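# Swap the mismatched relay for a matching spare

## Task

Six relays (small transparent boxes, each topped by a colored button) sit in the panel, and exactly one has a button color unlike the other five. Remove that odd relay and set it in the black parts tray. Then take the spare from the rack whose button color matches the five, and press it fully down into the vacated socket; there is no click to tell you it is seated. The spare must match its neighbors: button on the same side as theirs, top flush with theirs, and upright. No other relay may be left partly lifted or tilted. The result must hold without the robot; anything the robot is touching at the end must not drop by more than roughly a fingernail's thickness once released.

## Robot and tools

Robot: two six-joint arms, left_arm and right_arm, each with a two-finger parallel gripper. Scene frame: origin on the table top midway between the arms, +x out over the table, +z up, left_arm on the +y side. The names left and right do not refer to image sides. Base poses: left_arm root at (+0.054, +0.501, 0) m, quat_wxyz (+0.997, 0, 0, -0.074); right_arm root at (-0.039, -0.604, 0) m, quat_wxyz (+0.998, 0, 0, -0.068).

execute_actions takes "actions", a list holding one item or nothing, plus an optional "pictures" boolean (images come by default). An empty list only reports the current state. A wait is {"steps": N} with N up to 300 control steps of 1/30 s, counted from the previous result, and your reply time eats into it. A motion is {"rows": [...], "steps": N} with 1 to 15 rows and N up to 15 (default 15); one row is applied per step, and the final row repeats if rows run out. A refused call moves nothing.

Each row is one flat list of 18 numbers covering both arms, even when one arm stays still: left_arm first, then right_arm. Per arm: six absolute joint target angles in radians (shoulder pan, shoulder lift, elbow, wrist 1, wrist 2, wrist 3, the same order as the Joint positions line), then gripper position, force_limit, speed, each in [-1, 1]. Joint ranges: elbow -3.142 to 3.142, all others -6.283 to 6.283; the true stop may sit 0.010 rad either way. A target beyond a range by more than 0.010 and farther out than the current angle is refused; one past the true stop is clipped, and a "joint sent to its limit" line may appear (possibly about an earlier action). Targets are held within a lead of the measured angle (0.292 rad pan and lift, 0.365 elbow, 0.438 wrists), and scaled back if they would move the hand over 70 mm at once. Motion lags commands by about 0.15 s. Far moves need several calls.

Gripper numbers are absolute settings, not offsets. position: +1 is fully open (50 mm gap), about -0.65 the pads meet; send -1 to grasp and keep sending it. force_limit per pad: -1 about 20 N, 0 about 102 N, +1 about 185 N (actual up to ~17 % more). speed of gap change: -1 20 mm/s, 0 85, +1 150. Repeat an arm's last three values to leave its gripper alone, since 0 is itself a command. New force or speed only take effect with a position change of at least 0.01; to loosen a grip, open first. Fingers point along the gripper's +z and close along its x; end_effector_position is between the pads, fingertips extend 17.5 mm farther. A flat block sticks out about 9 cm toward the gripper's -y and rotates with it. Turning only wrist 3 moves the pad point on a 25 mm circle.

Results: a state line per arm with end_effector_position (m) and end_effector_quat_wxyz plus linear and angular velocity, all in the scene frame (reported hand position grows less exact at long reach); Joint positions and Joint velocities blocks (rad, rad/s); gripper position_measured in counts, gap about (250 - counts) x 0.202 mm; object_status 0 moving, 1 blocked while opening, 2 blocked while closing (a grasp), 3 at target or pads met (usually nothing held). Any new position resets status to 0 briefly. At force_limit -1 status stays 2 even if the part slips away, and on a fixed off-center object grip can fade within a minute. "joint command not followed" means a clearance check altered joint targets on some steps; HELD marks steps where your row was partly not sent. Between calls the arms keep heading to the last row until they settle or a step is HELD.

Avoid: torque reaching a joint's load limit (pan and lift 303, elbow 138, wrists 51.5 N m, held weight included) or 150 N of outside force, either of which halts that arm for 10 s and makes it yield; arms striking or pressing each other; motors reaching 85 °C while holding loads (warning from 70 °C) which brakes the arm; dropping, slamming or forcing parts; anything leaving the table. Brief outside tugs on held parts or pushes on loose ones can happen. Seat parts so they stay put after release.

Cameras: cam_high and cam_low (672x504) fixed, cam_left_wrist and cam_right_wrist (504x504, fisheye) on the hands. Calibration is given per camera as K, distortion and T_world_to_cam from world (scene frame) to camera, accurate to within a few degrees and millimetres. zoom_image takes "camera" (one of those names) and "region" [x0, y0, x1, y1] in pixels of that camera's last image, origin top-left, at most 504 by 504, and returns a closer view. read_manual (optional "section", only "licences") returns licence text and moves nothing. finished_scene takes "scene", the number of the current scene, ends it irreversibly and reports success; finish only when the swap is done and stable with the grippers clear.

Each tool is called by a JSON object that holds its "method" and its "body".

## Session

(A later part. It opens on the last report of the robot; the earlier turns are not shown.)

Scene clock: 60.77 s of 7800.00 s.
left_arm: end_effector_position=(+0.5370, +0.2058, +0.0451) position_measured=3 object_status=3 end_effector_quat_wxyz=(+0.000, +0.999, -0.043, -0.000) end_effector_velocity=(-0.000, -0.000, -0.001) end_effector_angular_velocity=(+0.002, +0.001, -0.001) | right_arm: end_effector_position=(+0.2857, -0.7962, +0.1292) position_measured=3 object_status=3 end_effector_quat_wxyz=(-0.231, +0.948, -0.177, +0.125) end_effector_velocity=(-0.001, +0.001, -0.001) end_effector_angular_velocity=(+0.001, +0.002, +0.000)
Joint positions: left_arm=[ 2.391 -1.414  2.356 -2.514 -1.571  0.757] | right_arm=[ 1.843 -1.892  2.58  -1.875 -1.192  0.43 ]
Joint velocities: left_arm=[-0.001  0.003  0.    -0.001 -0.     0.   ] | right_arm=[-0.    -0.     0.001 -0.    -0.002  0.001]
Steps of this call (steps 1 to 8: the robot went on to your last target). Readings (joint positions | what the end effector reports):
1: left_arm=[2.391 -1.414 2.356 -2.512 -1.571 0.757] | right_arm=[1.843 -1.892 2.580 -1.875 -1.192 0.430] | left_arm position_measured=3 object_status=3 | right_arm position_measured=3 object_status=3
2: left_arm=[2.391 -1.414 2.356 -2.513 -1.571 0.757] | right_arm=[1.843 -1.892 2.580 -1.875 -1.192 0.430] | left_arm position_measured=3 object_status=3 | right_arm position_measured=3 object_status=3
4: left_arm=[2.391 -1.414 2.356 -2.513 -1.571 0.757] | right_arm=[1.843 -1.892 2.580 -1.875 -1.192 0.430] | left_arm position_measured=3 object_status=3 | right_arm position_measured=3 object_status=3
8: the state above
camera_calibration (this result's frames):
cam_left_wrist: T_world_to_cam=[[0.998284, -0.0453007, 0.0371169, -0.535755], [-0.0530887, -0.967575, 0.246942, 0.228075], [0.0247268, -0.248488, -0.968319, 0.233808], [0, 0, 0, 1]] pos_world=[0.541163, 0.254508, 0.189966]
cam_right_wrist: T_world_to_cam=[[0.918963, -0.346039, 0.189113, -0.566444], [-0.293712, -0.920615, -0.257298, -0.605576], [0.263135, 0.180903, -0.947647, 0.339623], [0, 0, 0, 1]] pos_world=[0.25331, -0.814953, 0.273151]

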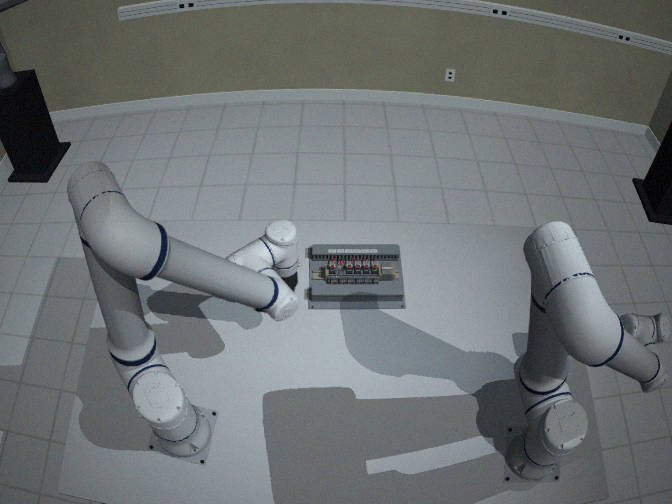

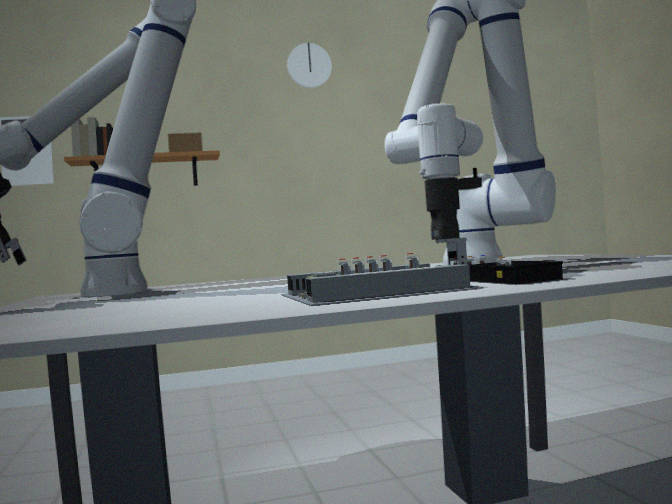

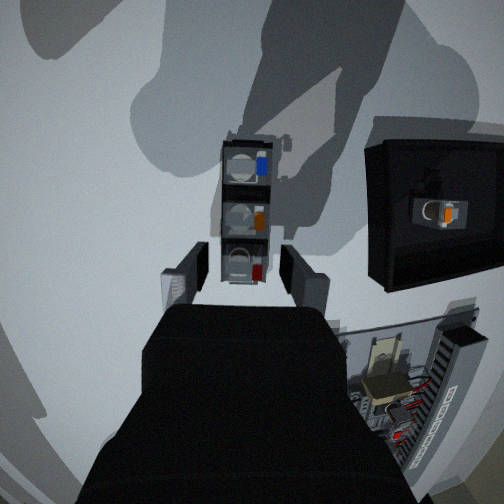

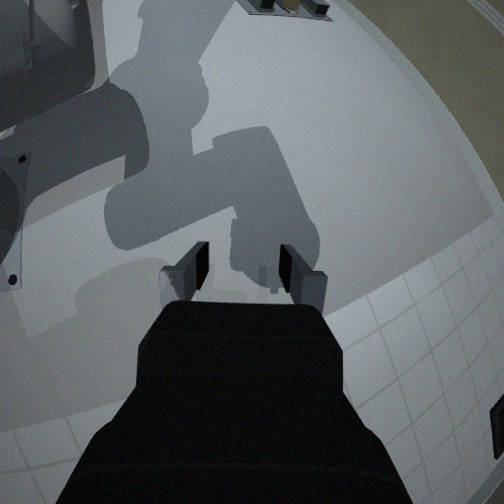

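{"method": "execute_actions", "body": {"actions": [{"rows":[[2.3911,-1.4135,2.3564,-2.5137,-1.571,0.7574,-1,-0.3,-0.5,1.843,-1.892,2.58,-1.875,-1.192,0.43,1,0,0]],"steps":15}], "pictures": false}}

{"method": "execute_actions", "body": {"actions": [{"steps":10}], "pictures": false}}

{"method": "execute_actions", "body": {"actions": [{"rows":[[2.3911,-1.4403,2.3474,-2.4779,-1.571,0.7574,-1,-0.3,-0.5,1.843,-1.892,2.58,-1.875,-1.192,0.43,1,0,0]],"steps":10}], "pictures": false}}

{"method": "execute_actions", "body": {"actions": [{"rows":[[2.3911,-1.555,2.294,-2.31,-1.571,0.7574,-1,-0.3,-0.5,1.843,-1.892,2.58,-1.875,-1.192,0.43,1,0,0]],"steps":14}], "pictures": false}}

{"method": "execute_actions", "body": {"actions": [{"rows":[[2.4177,-1.2489,1.9159,-2.2378,-1.571,3.8405,-1,-0.3,-0.5,1.843,-1.892,2.58,-1.875,-1.192,0.43,1,0,0]],"steps":15}], "pictures": false}}

{"method": "execute_actions", "body": {"actions": [{"steps":45}], "pictures": false}}

{"method": "execute_actions", "body": {"actions": [{"rows":[[2.4177,-1.2041,1.9413,-2.308,-1.571,3.8405,-1,-0.3,-0.5,1.843,-1.892,2.58,-1.875,-1.192,0.43,1,0,0]],"steps":15}], "pictures": false}}

{"method": "execute_actions", "body": {"actions": [{"steps":8}]}}

{"method": "zoom_image", "body": {"camera": "cam_left_wrist", "region": [180,190,320,310]}}

{"method": "zoom_image", "body": {"camera": "cam_low", "region": [365,235,425,275]}}

Scene clock: 69.40 s of 7800.00 s.
left_arm: end_effector_position=(+0.5370, +0.2058, +0.0450) position_measured=118 object_status=0 end_effector_quat_wxyz=(+0.000, +0.999, -0.043, -0.000) end_effector_velocity=(+0.001, +0.000, +0.000) end_effector_angular_velocity=(-0.001, -0.001, +0.000) | right_arm: end_effector_position=(+0.2857, -0.7962, +0.1292) position_measured=3 object_status=3 end_effector_quat_wxyz=(-0.231, +0.948, -0.177, +0.125) end_effector_velocity=(-0.000, -0.000, -0.000) end_effector_angular_velocity=(-0.001, +0.001, +0.002)
Joint positions: left_arm=[ 2.391 -1.413  2.356 -2.514 -1.571  0.757] | right_arm=[ 1.843 -1.892  2.58  -1.875 -1.192  0.43 ]
Joint velocities: left_arm=[ 0.001 -0.001 -0.    -0.     0.     0.001] | right_arm=[ 0.001  0.     0.    -0.001 -0.001 -0.   ]
Steps of this call (steps 1 to 15: the robot went on to your last target; steps 16 to 90: nothing new was sent; then 5.13 s passed at rest; steps 91 to 105: all 15 steps of this action). Readings (joint positions | what the end effector reports):
91: left_arm=[2.391 -1.413 2.356 -2.514 -1.571 0.757] | right_arm=[1.843 -1.892 2.580 -1.875 -1.192 0.430] | left_arm position_measured=8 object_status=0 | right_arm position_measured=3 object_status=3
92: left_arm=[2.391 -1.413 2.356 -2.514 -1.571 0.757] | right_arm=[1.843 -1.892 2.580 -1.875 -1.192 0.430] | left_arm position_measured=16 object_status=0 | right_arm position_measured=3 object_status=3
94: left_arm=[2.391 -1.413 2.356 -2.514 -1.571 0.757] | right_arm=[1.843 -1.892 2.580 -1.875 -1.192 0.430] | left_arm position_measured=34 object_status=0 | right_arm position_measured=3 object_status=3
98: left_arm=[2.391 -1.413 2.356 -2.514 -1.571 0.757] | right_arm=[1.843 -1.892 2.580 -1.875 -1.192 0.430] | left_arm position_measured=68 object_status=0 | right_arm position_measured=3 object_status=3
105: the state above

Scene clock: 69.73 s of 7800.00 s.
left_arm: end_effector_position=(+0.5370, +0.2058, +0.0450) position_measured=118 object_status=2 end_effector_quat_wxyz=(+0.000, +0.999, -0.043, -0.000) end_effector_velocity=(-0.000, -0.001, +0.001) end_effector_angular_velocity=(-0.002, -0.001, -0.001) | right_arm: end_effector_position=(+0.2857, -0.7962, +0.1292) position_measured=3 object_status=3 end_effector_quat_wxyz=(-0.231, +0.948, -0.177, +0.125) end_effector_velocity=(+0.000, -0.000, +0.001) end_effector_angular_velocity=(+0.000, -0.001, -0.001)
Joint positions: left_arm=[ 2.391 -1.413  2.356 -2.514 -1.571  0.757] | right_arm=[ 1.843 -1.892  2.58  -1.875 -1.192  0.43 ]
Joint velocities: left_arm=[-0.001 -0.002 -0.    -0.001  0.    -0.   ] | right_arm=[ 0.001 -0.    -0.001  0.002  0.001  0.001]
Steps of this call (steps 1 to 10: the robot went on to your last target). Readings (joint positions | what the end effector reports):
1: left_arm=[2.391 -1.413 2.356 -2.514 -1.571 0.757] | right_arm=[1.843 -1.892 2.580 -1.875 -1.192 0.430] | left_arm position_measured=118 object_status=0 | right_arm position_measured=3 object_status=3
2: left_arm=[2.391 -1.413 2.356 -2.514 -1.571 0.757] | right_arm=[1.843 -1.892 2.580 -1.875 -1.192 0.430] | left_arm position_measured=118 object_status=0 | right_arm position_measured=3 object_status=3
4: left_arm=[2.391 -1.413 2.356 -2.514 -1.571 0.757] | right_arm=[1.843 -1.892 2.580 -1.875 -1.192 0.430] | left_arm position_measured=118 object_status=0 | right_arm position_measured=3 object_status=3
8: left_arm=[2.391 -1.413 2.356 -2.514 -1.571 0.757] | right_arm=[1.843 -1.892 2.580 -1.875 -1.192 0.430] | left_arm position_measured=118 object_status=2 | right_arm position_measured=3 object_status=3
10: the state above

Scene clock: 70.07 s of 7800.00 s.
left_arm: end_effector_position=(+0.5370, +0.2057, +0.0584) position_measured=118 object_status=2 end_effector_quat_wxyz=(+0.000, +0.999, -0.043, -0.000) end_effector_velocity=(+0.000, +0.000, +0.011) end_effector_angular_velocity=(-0.001, -0.001, +0.001) | right_arm: end_effector_position=(+0.2857, -0.7962, +0.1292) position_measured=3 object_status=3 end_effector_quat_wxyz=(-0.231, +0.948, -0.177, +0.125) end_effector_velocity=(-0.000, +0.000, -0.000) end_effector_angular_velocity=(-0.002, +0.001, +0.001)
Joint positions: left_arm=[ 2.391 -1.438  2.348 -2.481 -1.571  0.757] | right_arm=[ 1.843 -1.892  2.58  -1.875 -1.192  0.43 ]
Joint velocities: left_arm=[ 0.001 -0.02  -0.007  0.025 -0.     0.   ] | right_arm=[ 0.    -0.002  0.001 -0.001 -0.001 -0.   ]
Steps of this call (steps 1 to 10: all 10 steps of this action). Readings (joint positions | what the end effector reports):
1: left_arm=[2.391 -1.414 2.356 -2.513 -1.571 0.757] | right_arm=[1.843 -1.892 2.580 -1.875 -1.192 0.430] | left_arm position_measured=118 object_status=2 | right_arm position_measured=3 object_status=3
2: left_arm=[2.391 -1.419 2.355 -2.505 -1.571 0.757] | right_arm=[1.843 -1.892 2.580 -1.875 -1.192 0.430] | left_arm position_measured=118 object_status=2 | right_arm position_measured=3 object_status=3
4: left_arm=[2.391 -1.428 2.351 -2.494 -1.571 0.757] | right_arm=[1.843 -1.892 2.580 -1.875 -1.192 0.430] | left_arm position_measured=118 object_status=2 | right_arm position_measured=3 object_status=3
8: left_arm=[2.391 -1.436 2.349 -2.483 -1.571 0.757] | right_arm=[1.843 -1.892 2.580 -1.875 -1.192 0.430] | left_arm position_measured=118 object_status=2 | right_arm position_measured=3 object_status=3
10: the state above

Scene clock: 70.53 s of 7800.00 s.
left_arm: end_effector_position=(+0.5372, +0.2056, +0.1276) position_measured=118 object_status=2 end_effector_quat_wxyz=(+0.000, +0.999, -0.043, -0.000) end_effector_velocity=(-0.001, +0.001, +0.018) end_effector_angular_velocity=(+0.001, +0.001, -0.000) | right_arm: end_effector_position=(+0.2857, -0.7962, +0.1292) position_measured=3 object_status=3 end_effector_quat_wxyz=(-0.231, +0.948, -0.177, +0.125) end_effector_velocity=(+0.000, -0.000, +0.001) end_effector_angular_velocity=(-0.000, +0.000, -0.001)
Joint positions: left_arm=[ 2.391 -1.551  2.296 -2.316 -1.571  0.757] | right_arm=[ 1.843 -1.892  2.58  -1.875 -1.192  0.43 ]
Joint velocities: left_arm=[-0.    -0.028 -0.015  0.045  0.    -0.   ] | right_arm=[-0.    -0.    -0.001  0.001 -0.     0.001]
Steps of this call (steps 1 to 14: all 14 steps of this action). Readings (joint positions | what the end effector reports):
1: left_arm=[2.391 -1.440 2.347 -2.477 -1.571 0.757] | right_arm=[1.843 -1.892 2.580 -1.875 -1.192 0.430] | left_arm position_measured=118 object_status=2 | right_arm position_measured=3 object_status=3
2: left_arm=[2.391 -1.455 2.341 -2.453 -1.571 0.757] | right_arm=[1.843 -1.892 2.580 -1.875 -1.192 0.430] | left_arm position_measured=118 object_status=2 | right_arm position_measured=3 object_status=3
4: left_arm=[2.391 -1.498 2.319 -2.394 -1.571 0.757] | right_arm=[1.843 -1.892 2.580 -1.875 -1.192 0.430] | left_arm position_measured=118 object_status=2 | right_arm position_measured=3 object_status=3
8: left_arm=[2.391 -1.536 2.303 -2.338 -1.571 0.757] | right_arm=[1.843 -1.892 2.580 -1.875 -1.192 0.430] | left_arm position_measured=118 object_status=2 | right_arm position_measured=3 object_status=3
14: the state above

Scene clock: 71.03 s of 7800.00 s.
left_arm: end_effector_position=(+0.6709, +0.0749, +0.1334) position_measured=118 object_status=2 end_effector_quat_wxyz=(+0.000, +0.938, -0.347, -0.000) end_effector_velocity=(+0.240, -0.232, -0.022) end_effector_angular_velocity=(-0.000, -0.000, -2.338) | right_arm: end_effector_position=(+0.2857, -0.7962, +0.1292) position_measured=3 object_status=3 end_effector_quat_wxyz=(-0.231, +0.948, -0.177, +0.125) end_effector_velocity=(-0.000, -0.001, +0.000) end_effector_angular_velocity=(-0.001, +0.000, -0.001)
Joint positions: left_arm=[ 2.413 -1.301  1.981 -2.251 -1.571  1.403] | right_arm=[ 1.843 -1.892  2.58  -1.875 -1.192  0.43 ]
Joint velocities: left_arm=[ 0.036  0.412 -0.514  0.102  0.     2.374] | right_arm=[-0.001  0.    -0.001 -0.    -0.001 -0.   ]
Steps of this call (steps 1 to 15: all 15 steps of this action). Readings (joint positions | what the end effector reports):
1: left_arm=[2.391 -1.550 2.293 -2.314 -1.571 0.760] | right_arm=[1.843 -1.892 2.580 -1.875 -1.192 0.430] | left_arm position_measured=118 object_status=2 | right_arm position_measured=3 object_status=3
2: left_arm=[2.393 -1.536 2.276 -2.309 -1.571 0.782] | right_arm=[1.843 -1.892 2.580 -1.875 -1.192 0.430] | left_arm position_measured=118 object_status=2 | right_arm position_measured=3 object_status=3
4: left_arm=[2.396 -1.497 2.225 -2.300 -1.571 0.841] | right_arm=[1.843 -1.892 2.580 -1.875 -1.192 0.430] | left_arm position_measured=118 object_status=2 | right_arm position_measured=3 object_status=3
8: left_arm=[2.402 -1.423 2.133 -2.281 -1.571 0.981] | right_arm=[1.843 -1.892 2.580 -1.875 -1.192 0.430] | left_arm position_measured=118 object_status=2 | right_arm position_measured=3 object_status=3
15: the state above

Scene clock: 72.53 s of 7800.00 s.
left_arm: end_effector_position=(+0.6792, +0.0068, +0.1299) position_measured=118 object_status=2 end_effector_quat_wxyz=(-0.000, -0.000, +1.000, -0.000) end_effector_velocity=(+0.000, +0.000, -0.001) end_effector_angular_velocity=(+0.000, +0.000, -0.011) | right_arm: end_effector_position=(+0.2857, -0.7962, +0.1292) position_measured=3 object_status=3 end_effector_quat_wxyz=(-0.231, +0.948, -0.177, +0.125) end_effector_velocity=(-0.000, -0.001, +0.001) end_effector_angular_velocity=(-0.001, +0.001, -0.001)
Joint positions: left_arm=[ 2.418 -1.249  1.916 -2.238 -1.571  3.839] | right_arm=[ 1.843 -1.892  2.58  -1.875 -1.192  0.43 ]
Joint velocities: left_arm=[ 0.001  0.001 -0.     0.    -0.     0.012] | right_arm=[-0.001 -0.001 -0.002  0.002 -0.001  0.   ]
Steps of this call (steps 1 to 45: the robot went on to your last target). Readings (joint positions | what the end effector reports):
1: left_arm=[2.414 -1.288 1.965 -2.248 -1.571 1.485] | right_arm=[1.843 -1.892 2.580 -1.875 -1.192 0.430] | left_arm position_measured=118 object_status=2 | right_arm position_measured=3 object_status=3
2: left_arm=[2.415 -1.279 1.954 -2.245 -1.571 1.570] | right_arm=[1.843 -1.892 2.580 -1.875 -1.192 0.430] | left_arm position_measured=118 object_status=2 | right_arm position_measured=3 object_status=3
4: left_arm=[2.416 -1.266 1.938 -2.242 -1.571 1.739] | right_arm=[1.843 -1.892 2.580 -1.875 -1.192 0.430] | left_arm position_measured=118 object_status=2 | right_arm position_measured=3 object_status=3
8: left_arm=[2.417 -1.255 1.923 -2.239 -1.571 2.078] | right_arm=[1.843 -1.892 2.580 -1.875 -1.192 0.430] | left_arm position_measured=118 object_status=2 | right_arm position_measured=3 object_status=3
45: the state above

Scene clock: 73.03 s of 7800.00 s.
left_arm: end_effector_position=(+0.6792, +0.0068, +0.0909) position_measured=118 object_status=2 end_effector_quat_wxyz=(-0.000, +0.000, +1.000, -0.000) end_effector_velocity=(-0.000, +0.000, -0.007) end_effector_angular_velocity=(+0.000, -0.000, -0.000) | right_arm: end_effector_position=(+0.2857, -0.7962, +0.1292) position_measured=3 object_status=3 end_effector_quat_wxyz=(-0.231, +0.948, -0.177, +0.125) end_effector_velocity=(-0.000, -0.000, -0.000) end_effector_angular_velocity=(-0.001, +0.001, +0.000)
Joint positions: left_arm=[ 2.418 -1.205  1.941 -2.306 -1.571  3.84 ] | right_arm=[ 1.843 -1.892  2.58  -1.875 -1.192  0.43 ]
Joint velocities: left_arm=[-0.     0.008  0.005 -0.013  0.     0.   ] | right_arm=[-0.    -0.     0.    -0.001 -0.001  0.   ]
Steps of this call (steps 1 to 15: all 15 steps of this action). Readings (joint positions | what the end effector reports):
1: left_arm=[2.418 -1.248 1.916 -2.240 -1.571 3.839] | right_arm=[1.843 -1.892 2.580 -1.875 -1.192 0.430] | left_arm position_measured=118 object_status=2 | right_arm position_measured=3 object_status=3
2: left_arm=[2.418 -1.239 1.920 -2.255 -1.571 3.840] | right_arm=[1.843 -1.892 2.580 -1.875 -1.192 0.430] | left_arm position_measured=118 object_status=2 | right_arm position_measured=3 object_status=3
4: left_arm=[2.418 -1.223 1.931 -2.277 -1.571 3.840] | right_arm=[1.843 -1.892 2.580 -1.875 -1.192 0.430] | left_arm position_measured=118 object_status=2 | right_arm position_measured=3 object_status=3
8: left_arm=[2.418 -1.211 1.937 -2.297 -1.571 3.840] | right_arm=[1.843 -1.892 2.580 -1.875 -1.192 0.430] | left_arm position_measured=118 object_status=2 | right_arm position_measured=3 object_status=3
15: the state above

Scene clock: 73.30 s of 7800.00 s.
left_arm: end_effector_position=(+0.6792, +0.0068, +0.0901) position_measured=118 object_status=2 end_effector_quat_wxyz=(-0.000, +0.000, +1.000, -0.000) end_effector_velocity=(-0.000, -0.000, -0.002) end_effector_angular_velocity=(+0.001, +0.001, -0.000) | right_arm: end_effector_position=(+0.2857, -0.7962, +0.1292) position_measured=3 object_status=3 end_effector_quat_wxyz=(-0.231, +0.948, -0.177, +0.125) end_effector_velocity=(+0.000, +0.000, -0.000) end_effector_angular_velocity=(+0.002, -0.002, -0.002)
Joint positions: left_arm=[ 2.418 -1.204  1.941 -2.308 -1.571  3.84 ] | right_arm=[ 1.843 -1.892  2.58  -1.875 -1.192  0.43 ]
Joint velocities: left_arm=[-0.     0.002  0.    -0.002 -0.     0.   ] | right_arm=[-0.001  0.001  0.001  0.001  0.002 -0.   ]
Steps of this call (steps 1 to 8: the robot went on to your last target). Readings (joint positions | what the end effector reports):
1: left_arm=[2.418 -1.205 1.941 -2.307 -1.571 3.840] | right_arm=[1.843 -1.892 2.580 -1.875 -1.192 0.430] | left_arm position_measured=118 object_status=2 | right_arm position_measured=3 object_status=3
2: left_arm=[2.418 -1.205 1.941 -2.307 -1.571 3.840] | right_arm=[1.843 -1.892 2.580 -1.875 -1.192 0.430] | left_arm position_measured=118 object_status=2 | right_arm position_measured=3 object_status=3
4: left_arm=[2.418 -1.204 1.941 -2.307 -1.571 3.840] | right_arm=[1.843 -1.892 2.580 -1.875 -1.192 0.430] | left_arm position_measured=118 object_status=2 | right_arm position_measured=3 object_status=3
8: the state above
camera_calibration (this result's frames):
cam_left_wrist: T_world_to_cam=[[-0.998512, -0.039711, 0.0373776, 0.667787], [-0.0292883, 0.968648, 0.246705, 0.00267389], [-0.0460027, 0.245244, -0.968369, 0.269104], [0, 0, 0, 1]] pos_world=[0.679251, -0.0420675, 0.234972]
cam_right_wrist: T_world_to_cam=[[0.918963, -0.346039, 0.189113, -0.566445], [-0.293712, -0.920615, -0.257298, -0.605576], [0.263135, 0.180903, -0.947647, 0.339623], [0, 0, 0, 1]] pos_world=[0.25331, -0.814953, 0.273151]

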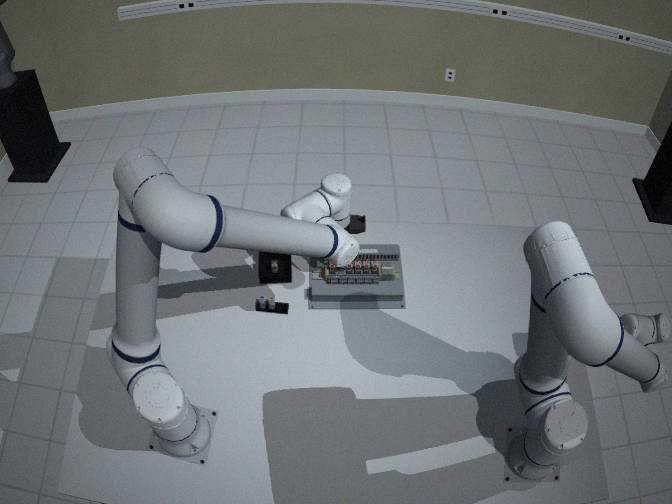

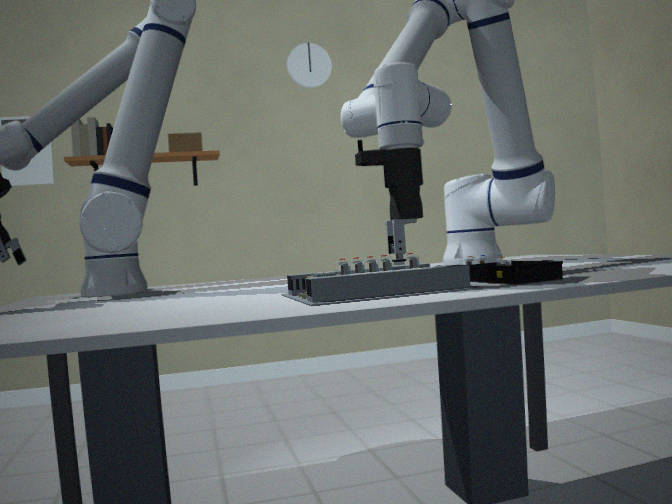

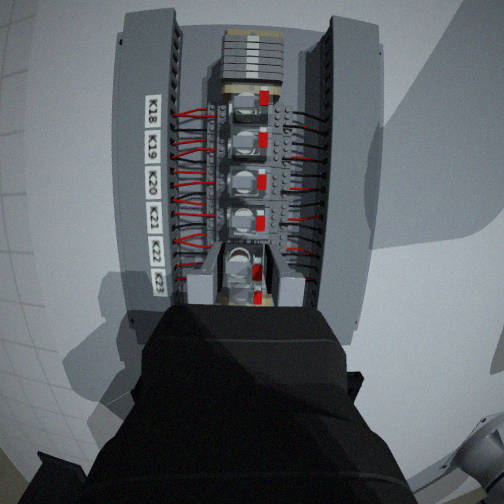

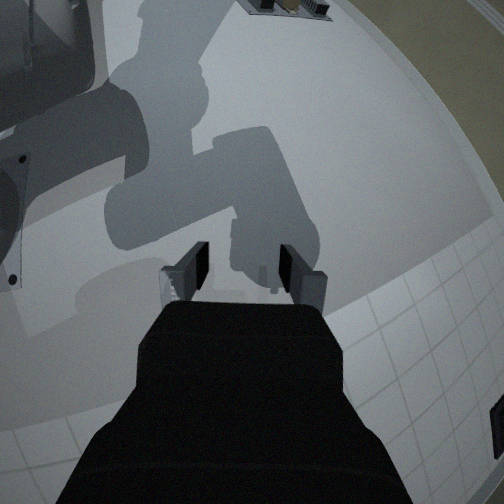

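Region (180, 190, 320, 310) of cam_left_wrist's 504x504 image, scaled by 3.600, with more detail than that image has; it fills the top 432 rows of this view, and the rest is white.

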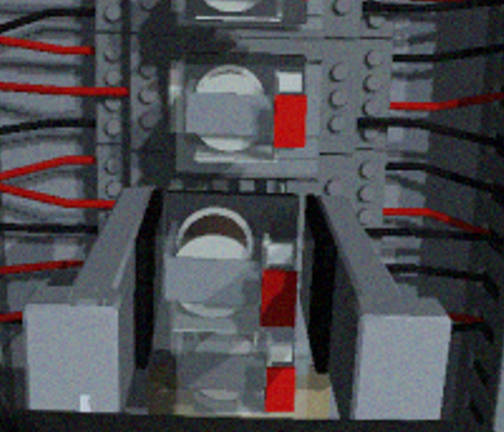

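Region (365, 235, 425, 275) of cam_low's 672x504 image, scaled by 8.400, with more detail than that image has.

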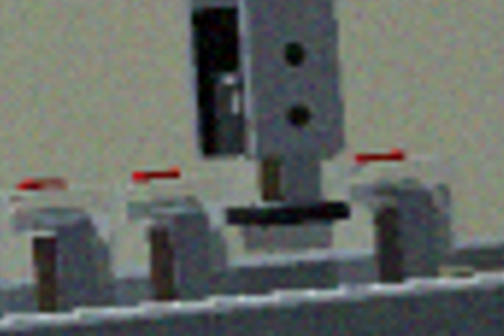

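{"method": "execute_actions", "body": {"actions": [{"rows":[[2.4156,-1.2075,1.9464,-2.3098,-1.571,3.8284,-1,-0.3,-0.5,1.843,-1.892,2.58,-1.875,-1.192,0.43,1,0,0]],"steps":15}]}}

{"method": "zoom_image", "body": {"camera": "cam_left_wrist", "region": [180,190,320,310]}}

{"method": "execute_actions", "body": {"actions": [{"rows":[[2.4156,-1.1908,1.9541,-2.3341,-1.571,3.8284,-1,-0.3,-0.5,1.843,-1.892,2.58,-1.875,-1.192,0.43,1,0,0]],"steps":15}]}}

{"method": "zoom_image", "body": {"camera": "cam_left_wrist", "region": [180,190,320,310]}}

{"method": "zoom_image", "body": {"camera": "cam_low", "region": [365,235,425,275]}}

Scene clock: 79.33 s of 7800.00 s.
left_arm: end_effector_position=(+0.6768, +0.0074, +0.0900) position_measured=118 object_status=2 end_effector_quat_wxyz=(-0.000, -0.005, +1.000, -0.000) end_effector_velocity=(-0.001, +0.000, -0.001) end_effector_angular_velocity=(+0.001, +0.001, +0.001) | right_arm: end_effector_position=(+0.2857, -0.7962, +0.1292) position_measured=3 object_status=3 end_effector_quat_wxyz=(-0.231, +0.948, -0.177, +0.125) end_effector_velocity=(-0.000, +0.001, -0.001) end_effector_angular_velocity=(+0.000, +0.000, +0.002)
Joint positions: left_arm=[ 2.416 -1.207  1.946 -2.31  -1.571  3.829] | right_arm=[ 1.843 -1.892  2.58  -1.875 -1.192  0.43 ]
Joint velocities: left_arm=[-0.001 -0.     0.001 -0.     0.    -0.002] | right_arm=[ 0.001 -0.001  0.002  0.    -0.001 -0.001]
Steps of this call (steps 1 to 15: the robot went on to your last target; steps 16 to 90: nothing new was sent; then 2.53 s passed at rest; steps 91 to 105: all 15 steps of this action). Readings (joint positions | what the end effector reports):
91: left_arm=[2.418 -1.204 1.941 -2.308 -1.571 3.840] | right_arm=[1.843 -1.892 2.580 -1.875 -1.192 0.430] | left_arm position_measured=118 object_status=2 | right_arm position_measured=3 object_status=3
92: left_arm=[2.417 -1.205 1.942 -2.308 -1.571 3.838] | right_arm=[1.843 -1.892 2.580 -1.875 -1.192 0.430] | left_arm position_measured=118 object_status=2 | right_arm position_measured=3 object_status=3
94: left_arm=[2.417 -1.206 1.944 -2.309 -1.571 3.834] | right_arm=[1.843 -1.892 2.580 -1.875 -1.192 0.430] | left_arm position_measured=118 object_status=2 | right_arm position_measured=3 object_status=3
98: left_arm=[2.416 -1.207 1.946 -2.310 -1.571 3.830] | right_arm=[1.843 -1.892 2.580 -1.875 -1.192 0.430] | left_arm position_measured=118 object_status=2 | right_arm position_measured=3 object_status=3
105: the state above
camera_calibration (this result's frames):
cam_left_wrist: T_world_to_cam=[[-0.998078, -0.049449, 0.0373576, 0.665248], [-0.0387445, 0.968337, 0.246622, 0.00841087], [-0.04837, 0.244701, -0.968391, 0.270375], [0, 0, 0, 1]] pos_world=[0.677373, -0.0414098, 0.234903]
cam_right_wrist: T_world_to_cam=[[0.918963, -0.346039, 0.189113, -0.566445], [-0.293712, -0.920614, -0.257298, -0.605576], [0.263135, 0.180903, -0.947647, 0.339623], [0, 0, 0, 1]] pos_world=[0.25331, -0.814953, 0.273151]

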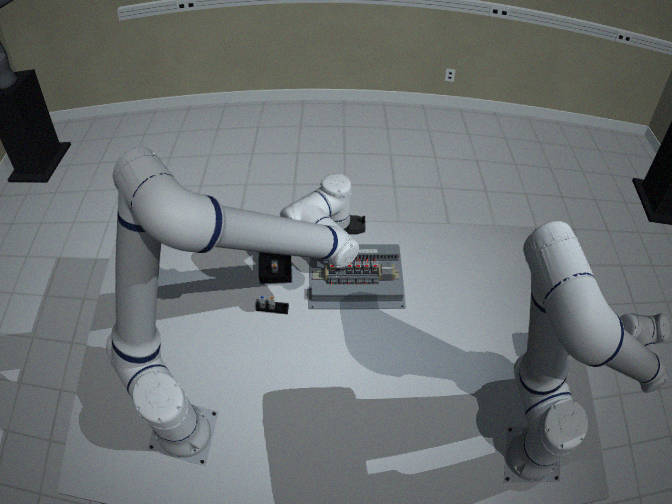

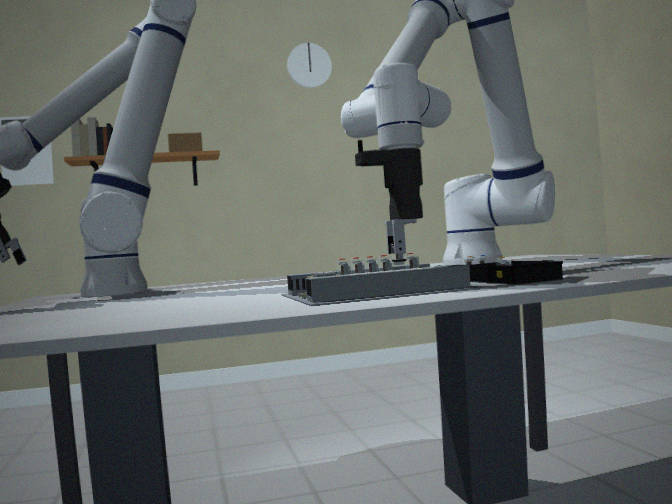

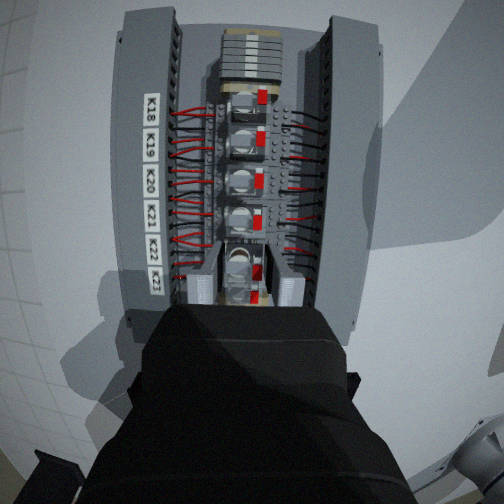

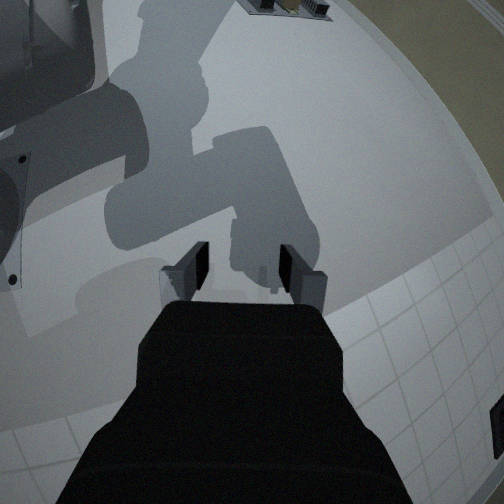

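Region (180, 190, 320, 310) of cam_left_wrist's 504x504 image, scaled by 3.600, with more detail than that image has; it fills the top 432 rows of this view, and the rest is white.

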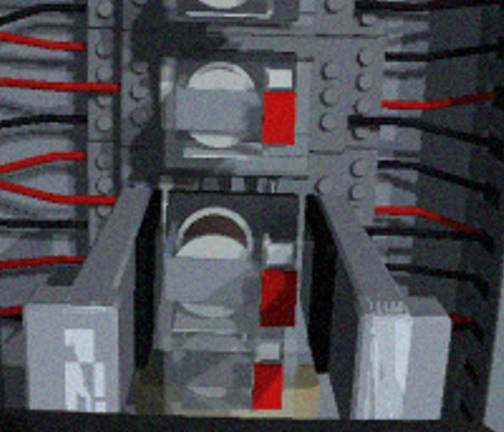

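Scene clock: 79.83 s of 7800.00 s.
left_arm: end_effector_position=(+0.6768, +0.0074, +0.0764) position_measured=118 object_status=2 end_effector_quat_wxyz=(-0.000, -0.005, +1.000, -0.000) end_effector_velocity=(-0.001, -0.001, -0.002) end_effector_angular_velocity=(-0.000, -0.000, -0.001) | right_arm: end_effector_position=(+0.2857, -0.7962, +0.1292) position_measured=3 object_status=3 end_effector_quat_wxyz=(-0.231, +0.948, -0.177, +0.125) end_effector_velocity=(-0.000, -0.000, +0.000) end_effector_angular_velocity=(+0.001, +0.002, -0.000)
Joint positions: left_arm=[ 2.416 -1.191  1.954 -2.334 -1.571  3.828] | right_arm=[ 1.843 -1.892  2.58  -1.875 -1.192  0.43 ]
Joint velocities: left_arm=[-0.001  0.003  0.002 -0.005 -0.    -0.   ] | right_arm=[-0.     0.001 -0.001  0.002 -0.001  0.001]
Steps of this call (steps 1 to 15: all 15 steps of this action). Readings (joint positions | what the end effector reports):
1: left_arm=[2.416 -1.207 1.946 -2.310 -1.571 3.829] | right_arm=[1.843 -1.892 2.580 -1.875 -1.192 0.430] | left_arm position_measured=118 object_status=2 | right_arm position_measured=3 object_status=3
2: left_arm=[2.416 -1.204 1.948 -2.316 -1.571 3.829] | right_arm=[1.843 -1.892 2.580 -1.875 -1.192 0.430] | left_arm position_measured=118 object_status=2 | right_arm position_measured=3 object_status=3
4: left_arm=[2.416 -1.198 1.951 -2.323 -1.571 3.828] | right_arm=[1.843 -1.892 2.580 -1.875 -1.192 0.430] | left_arm position_measured=118 object_status=2 | right_arm position_measured=3 object_status=3
8: left_arm=[2.416 -1.193 1.953 -2.330 -1.571 3.828] | right_arm=[1.843 -1.892 2.580 -1.875 -1.192 0.430] | left_arm position_measured=118 object_status=2 | right_arm position_measured=3 object_status=3
15: the state above
camera_calibration (this result's frames):
cam_left_wrist: T_world_to_cam=[[-0.998066, -0.0496643, 0.0373987, 0.665712], [-0.0389407, 0.968316, 0.246675, 0.0119127], [-0.0484647, 0.244741, -0.968376, 0.257281], [0, 0, 0, 1]] pos_world=[0.677357, -0.0414404, 0.22131]
cam_right_wrist: T_world_to_cam=[[0.918963, -0.346039, 0.189112, -0.566444], [-0.293712, -0.920615, -0.257298, -0.605576], [0.263135, 0.180903, -0.947647, 0.339623], [0, 0, 0, 1]] pos_world=[0.25331, -0.814953, 0.273151]

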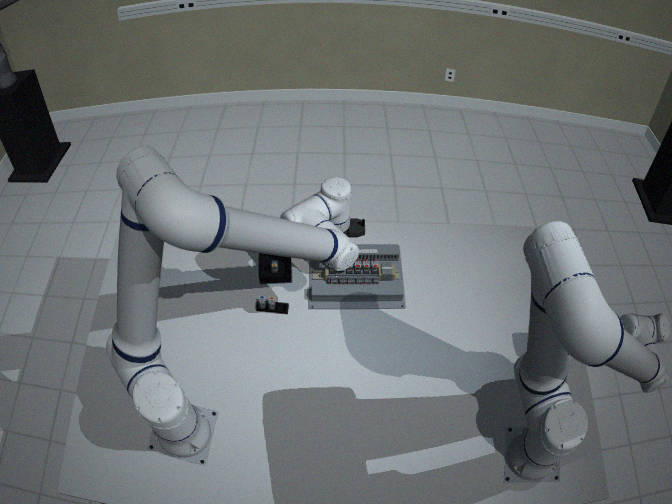

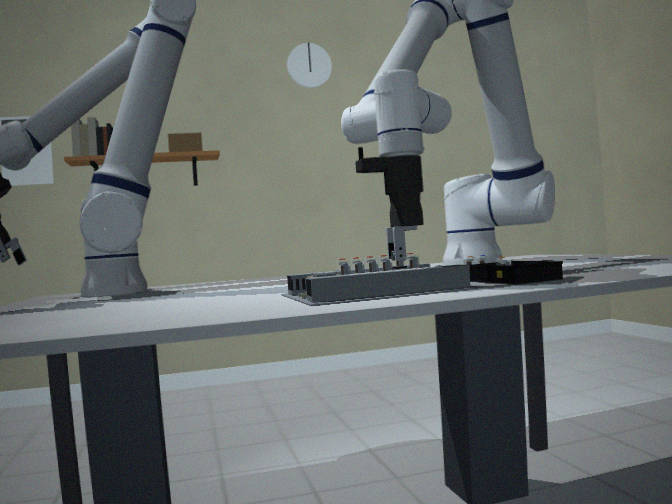

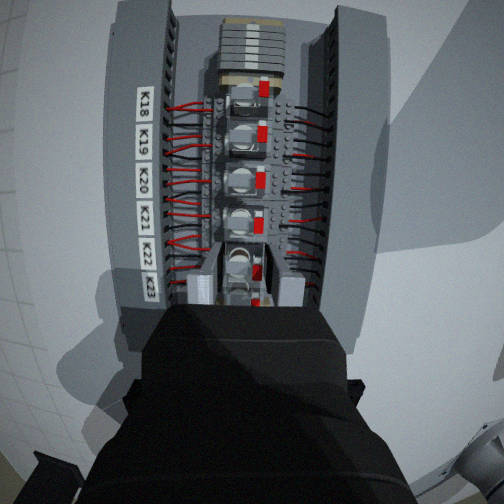

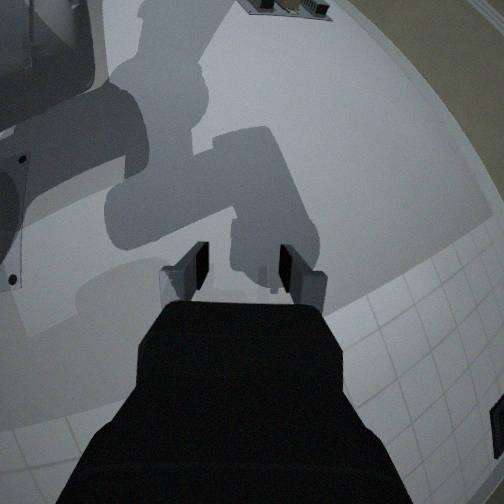

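Region (180, 190, 320, 310) of cam_left_wrist's 504x504 image, scaled by 3.600, with more detail than that image has; it fills the top 432 rows of this view, and the rest is white.

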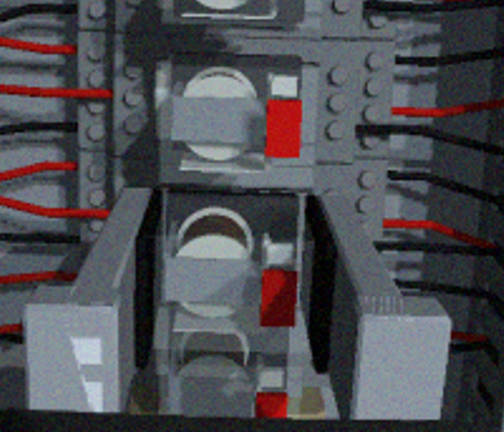

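Region (365, 235, 425, 275) of cam_low's 672x504 image, scaled by 8.400, with more detail than that image has.

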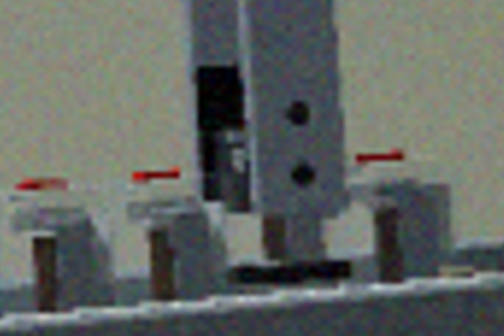

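{"method": "execute_actions", "body": {"actions": [{"rows":[[2.4159,-1.1851,1.9573,-2.343,-1.571,3.8287,-1,-0.3,-0.5,1.843,-1.892,2.58,-1.875,-1.192,0.43,1,0,0]],"steps":15}], "pictures": false}}

{"method": "execute_actions", "body": {"actions": [{"rows":[[2.4159,-1.1821,1.9586,-2.3473,-1.571,3.8287,-1,-0.3,-0.5,1.843,-1.892,2.58,-1.875,-1.192,0.43,1,0,0]],"steps":12}], "pictures": false}}

{"method": "execute_actions", "body": {"actions": [{"rows":[[2.4159,-1.1797,1.9597,-2.3508,-1.571,3.8287,-1,-0.3,-0.5,1.843,-1.892,2.58,-1.875,-1.192,0.43,1,0,0]],"steps":15}]}}

{"method": "zoom_image", "body": {"camera": "cam_left_wrist", "region": [180,190,320,310]}}

{"method": "zoom_image", "body": {"camera": "cam_low", "region": [365,235,425,275]}}

Scene clock: 87.90 s of 7800.00 s.
left_arm: end_effector_position=(+0.6768, +0.0078, +0.0713) position_measured=118 object_status=2 end_effector_quat_wxyz=(-0.000, -0.005, +1.000, -0.000) end_effector_velocity=(+0.001, +0.001, +0.000) end_effector_angular_velocity=(-0.001, -0.001, +0.001) | right_arm: end_effector_position=(+0.2857, -0.7962, +0.1292) position_measured=3 object_status=3 end_effector_quat_wxyz=(-0.231, +0.948, -0.177, +0.125) end_effector_velocity=(-0.000, +0.001, -0.001) end_effector_angular_velocity=(+0.001, +0.000, -0.001)
Joint positions: left_arm=[ 2.416 -1.185  1.957 -2.343 -1.571  3.829] | right_arm=[ 1.843 -1.892  2.58  -1.875 -1.192  0.43 ]
Joint velocities: left_arm=[ 0.001 -0.     0.001 -0.002 -0.     0.   ] | right_arm=[-0.    -0.001  0.002 -0.     0.     0.   ]
Steps of this call (steps 1 to 15: the robot went on to your last target; steps 16 to 90: nothing new was sent; then 4.57 s passed at rest; steps 91 to 105: all 15 steps of this action). Readings (joint positions | what the end effector reports):
91: left_arm=[2.416 -1.191 1.954 -2.334 -1.571 3.828] | right_arm=[1.843 -1.892 2.580 -1.875 -1.192 0.430] | left_arm position_measured=118 object_status=2 | right_arm position_measured=3 object_status=3
92: left_arm=[2.416 -1.190 1.955 -2.336 -1.571 3.828] | right_arm=[1.843 -1.892 2.580 -1.875 -1.192 0.430] | left_arm position_measured=118 object_status=2 | right_arm position_measured=3 object_status=3
94: left_arm=[2.416 -1.188 1.956 -2.339 -1.571 3.828] | right_arm=[1.843 -1.892 2.580 -1.875 -1.192 0.430] | left_arm position_measured=118 object_status=2 | right_arm position_measured=3 object_status=3
98: left_arm=[2.416 -1.186 1.957 -2.342 -1.571 3.828] | right_arm=[1.843 -1.892 2.580 -1.875 -1.192 0.430] | left_arm position_measured=118 object_status=2 | right_arm position_measured=3 object_status=3
105: the state above

Scene clock: 88.30 s of 7800.00 s.
left_arm: end_effector_position=(+0.6768, +0.0078, +0.0689) position_measured=118 object_status=2 end_effector_quat_wxyz=(-0.000, -0.005, +1.000, -0.000) end_effector_velocity=(+0.000, +0.000, -0.000) end_effector_angular_velocity=(-0.001, -0.001, +0.000) | right_arm: end_effector_position=(+0.2857, -0.7962, +0.1292) position_measured=3 object_status=3 end_effector_quat_wxyz=(-0.231, +0.948, -0.177, +0.125) end_effector_velocity=(+0.000, +0.000, +0.000) end_effector_angular_velocity=(+0.000, -0.002, -0.001)
Joint positions: left_arm=[ 2.416 -1.182  1.958 -2.347 -1.571  3.829] | right_arm=[ 1.843 -1.892  2.58  -1.875 -1.192  0.43 ]
Joint velocities: left_arm=[ 0.     0.     0.    -0.002  0.     0.   ] | right_arm=[-0.    -0.     0.    -0.     0.002  0.   ]
Steps of this call (steps 1 to 12: all 12 steps of this action). Readings (joint positions | what the end effector reports):
1: left_arm=[2.416 -1.185 1.957 -2.343 -1.571 3.829] | right_arm=[1.843 -1.892 2.580 -1.875 -1.192 0.430] | left_arm position_measured=118 object_status=2 | right_arm position_measured=3 object_status=3
2: left_arm=[2.416 -1.185 1.957 -2.344 -1.571 3.829] | right_arm=[1.843 -1.892 2.580 -1.875 -1.192 0.430] | left_arm position_measured=118 object_status=2 | right_arm position_measured=3 object_status=3
4: left_arm=[2.416 -1.184 1.958 -2.345 -1.571 3.829] | right_arm=[1.843 -1.892 2.580 -1.875 -1.192 0.430] | left_arm position_measured=118 object_status=2 | right_arm position_measured=3 object_status=3
8: left_arm=[2.416 -1.183 1.958 -2.347 -1.571 3.829] | right_arm=[1.843 -1.892 2.580 -1.875 -1.192 0.430] | left_arm position_measured=118 object_status=2 | right_arm position_measured=3 object_status=3
12: the state above

Scene clock: 88.80 s of 7800.00 s.
left_arm: end_effector_position=(+0.6767, +0.0079, +0.0667) position_measured=118 object_status=2 end_effector_quat_wxyz=(-0.000, -0.005, +1.000, -0.000) end_effector_velocity=(-0.000, +0.000, -0.001) end_effector_angular_velocity=(+0.000, +0.000, +0.000) | right_arm: end_effector_position=(+0.2857, -0.7962, +0.1292) position_measured=3 object_status=3 end_effector_quat_wxyz=(-0.231, +0.948, -0.177, +0.125) end_effector_velocity=(-0.000, -0.000, +0.000) end_effector_angular_velocity=(-0.003, +0.000, +0.001)
Joint positions: left_arm=[ 2.416 -1.18   1.96  -2.351 -1.571  3.829] | right_arm=[ 1.843 -1.892  2.58  -1.875 -1.192  0.43 ]
Joint velocities: left_arm=[-0.     0.     0.001 -0.001  0.    -0.   ] | right_arm=[ 0.001 -0.001 -0.    -0.002 -0.001 -0.   ]
Steps of this call (steps 1 to 15: all 15 steps of this action). Readings (joint positions | what the end effector reports):
1: left_arm=[2.416 -1.182 1.959 -2.347 -1.571 3.829] | right_arm=[1.843 -1.892 2.580 -1.875 -1.192 0.430] | left_arm position_measured=118 object_status=2 | right_arm position_measured=3 object_status=3
2: left_arm=[2.416 -1.182 1.959 -2.348 -1.571 3.829] | right_arm=[1.843 -1.892 2.580 -1.875 -1.192 0.430] | left_arm position_measured=118 object_status=2 | right_arm position_measured=3 object_status=3
4: left_arm=[2.416 -1.181 1.959 -2.349 -1.571 3.829] | right_arm=[1.843 -1.892 2.580 -1.875 -1.192 0.430] | left_arm position_measured=118 object_status=2 | right_arm position_measured=3 object_status=3
8: left_arm=[2.416 -1.180 1.960 -2.350 -1.571 3.829] | right_arm=[1.843 -1.892 2.580 -1.875 -1.192 0.430] | left_arm position_measured=118 object_status=2 | right_arm position_measured=3 object_status=3
15: the state above
camera_calibration (this result's frames):
cam_left_wrist: T_world_to_cam=[[-0.998066, -0.0496556, 0.0374089, 0.666023], [-0.0389292, 0.968313, 0.246688, 0.0138641], [-0.0484729, 0.244755, -0.968373, 0.2478], [0, 0, 0, 1]] pos_world=[0.677286, -0.0410031, 0.211627]
cam_right_wrist: T_world_to_cam=[[0.918963, -0.346039, 0.189113, -0.566445], [-0.293712, -0.920615, -0.257298, -0.605576], [0.263135, 0.180903, -0.947647, 0.339623], [0, 0, 0, 1]] pos_world=[0.25331, -0.814953, 0.273151]

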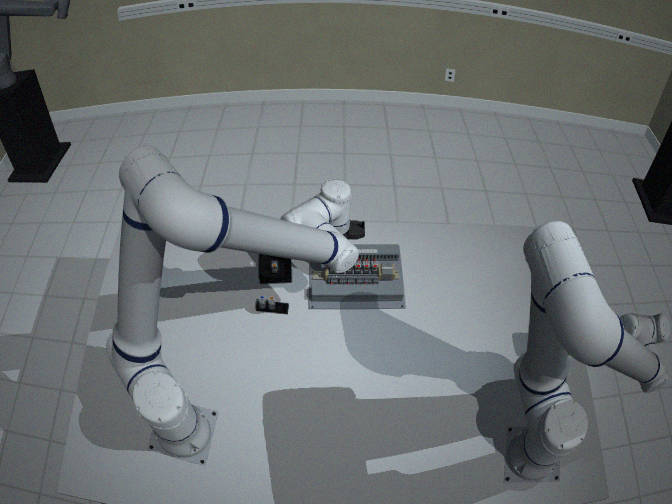

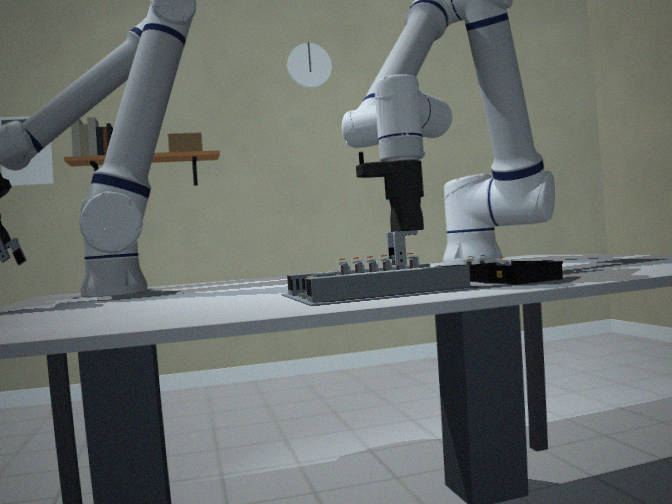

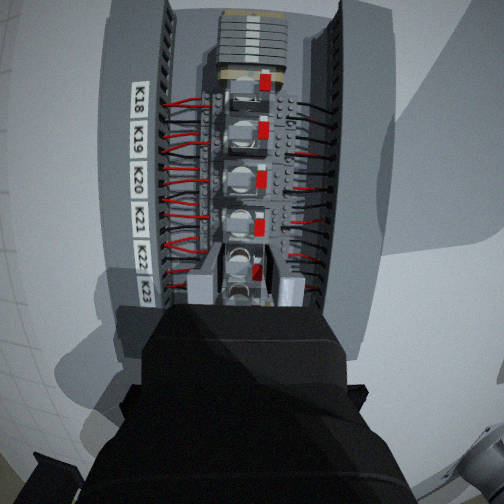

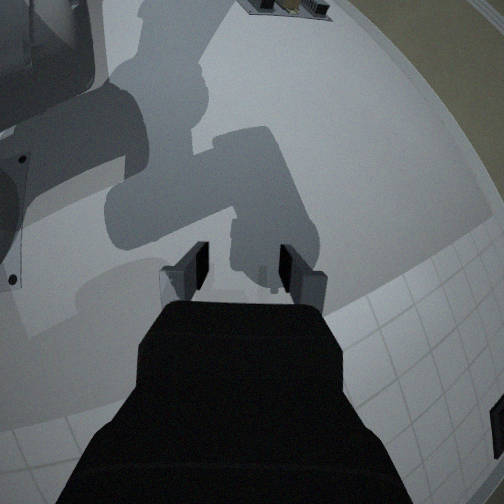

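Region (180, 190, 320, 310) of cam_left_wrist's 504x504 image, scaled by 3.600, with more detail than that image has; it fills the top 432 rows of this view, and the rest is white.

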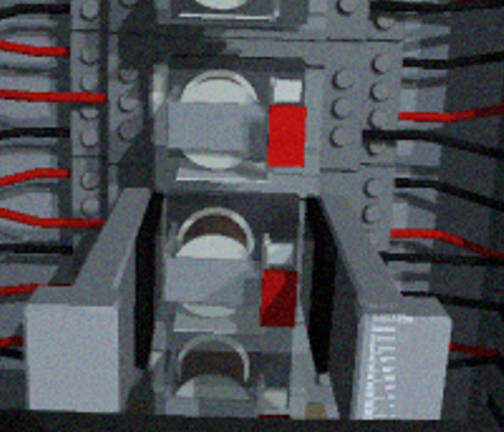

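Region (365, 235, 425, 275) of cam_low's 672x504 image, scaled by 8.400, with more detail than that image has.

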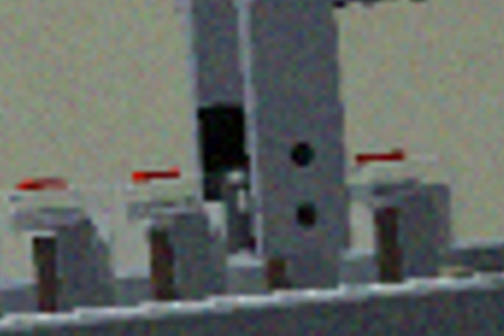

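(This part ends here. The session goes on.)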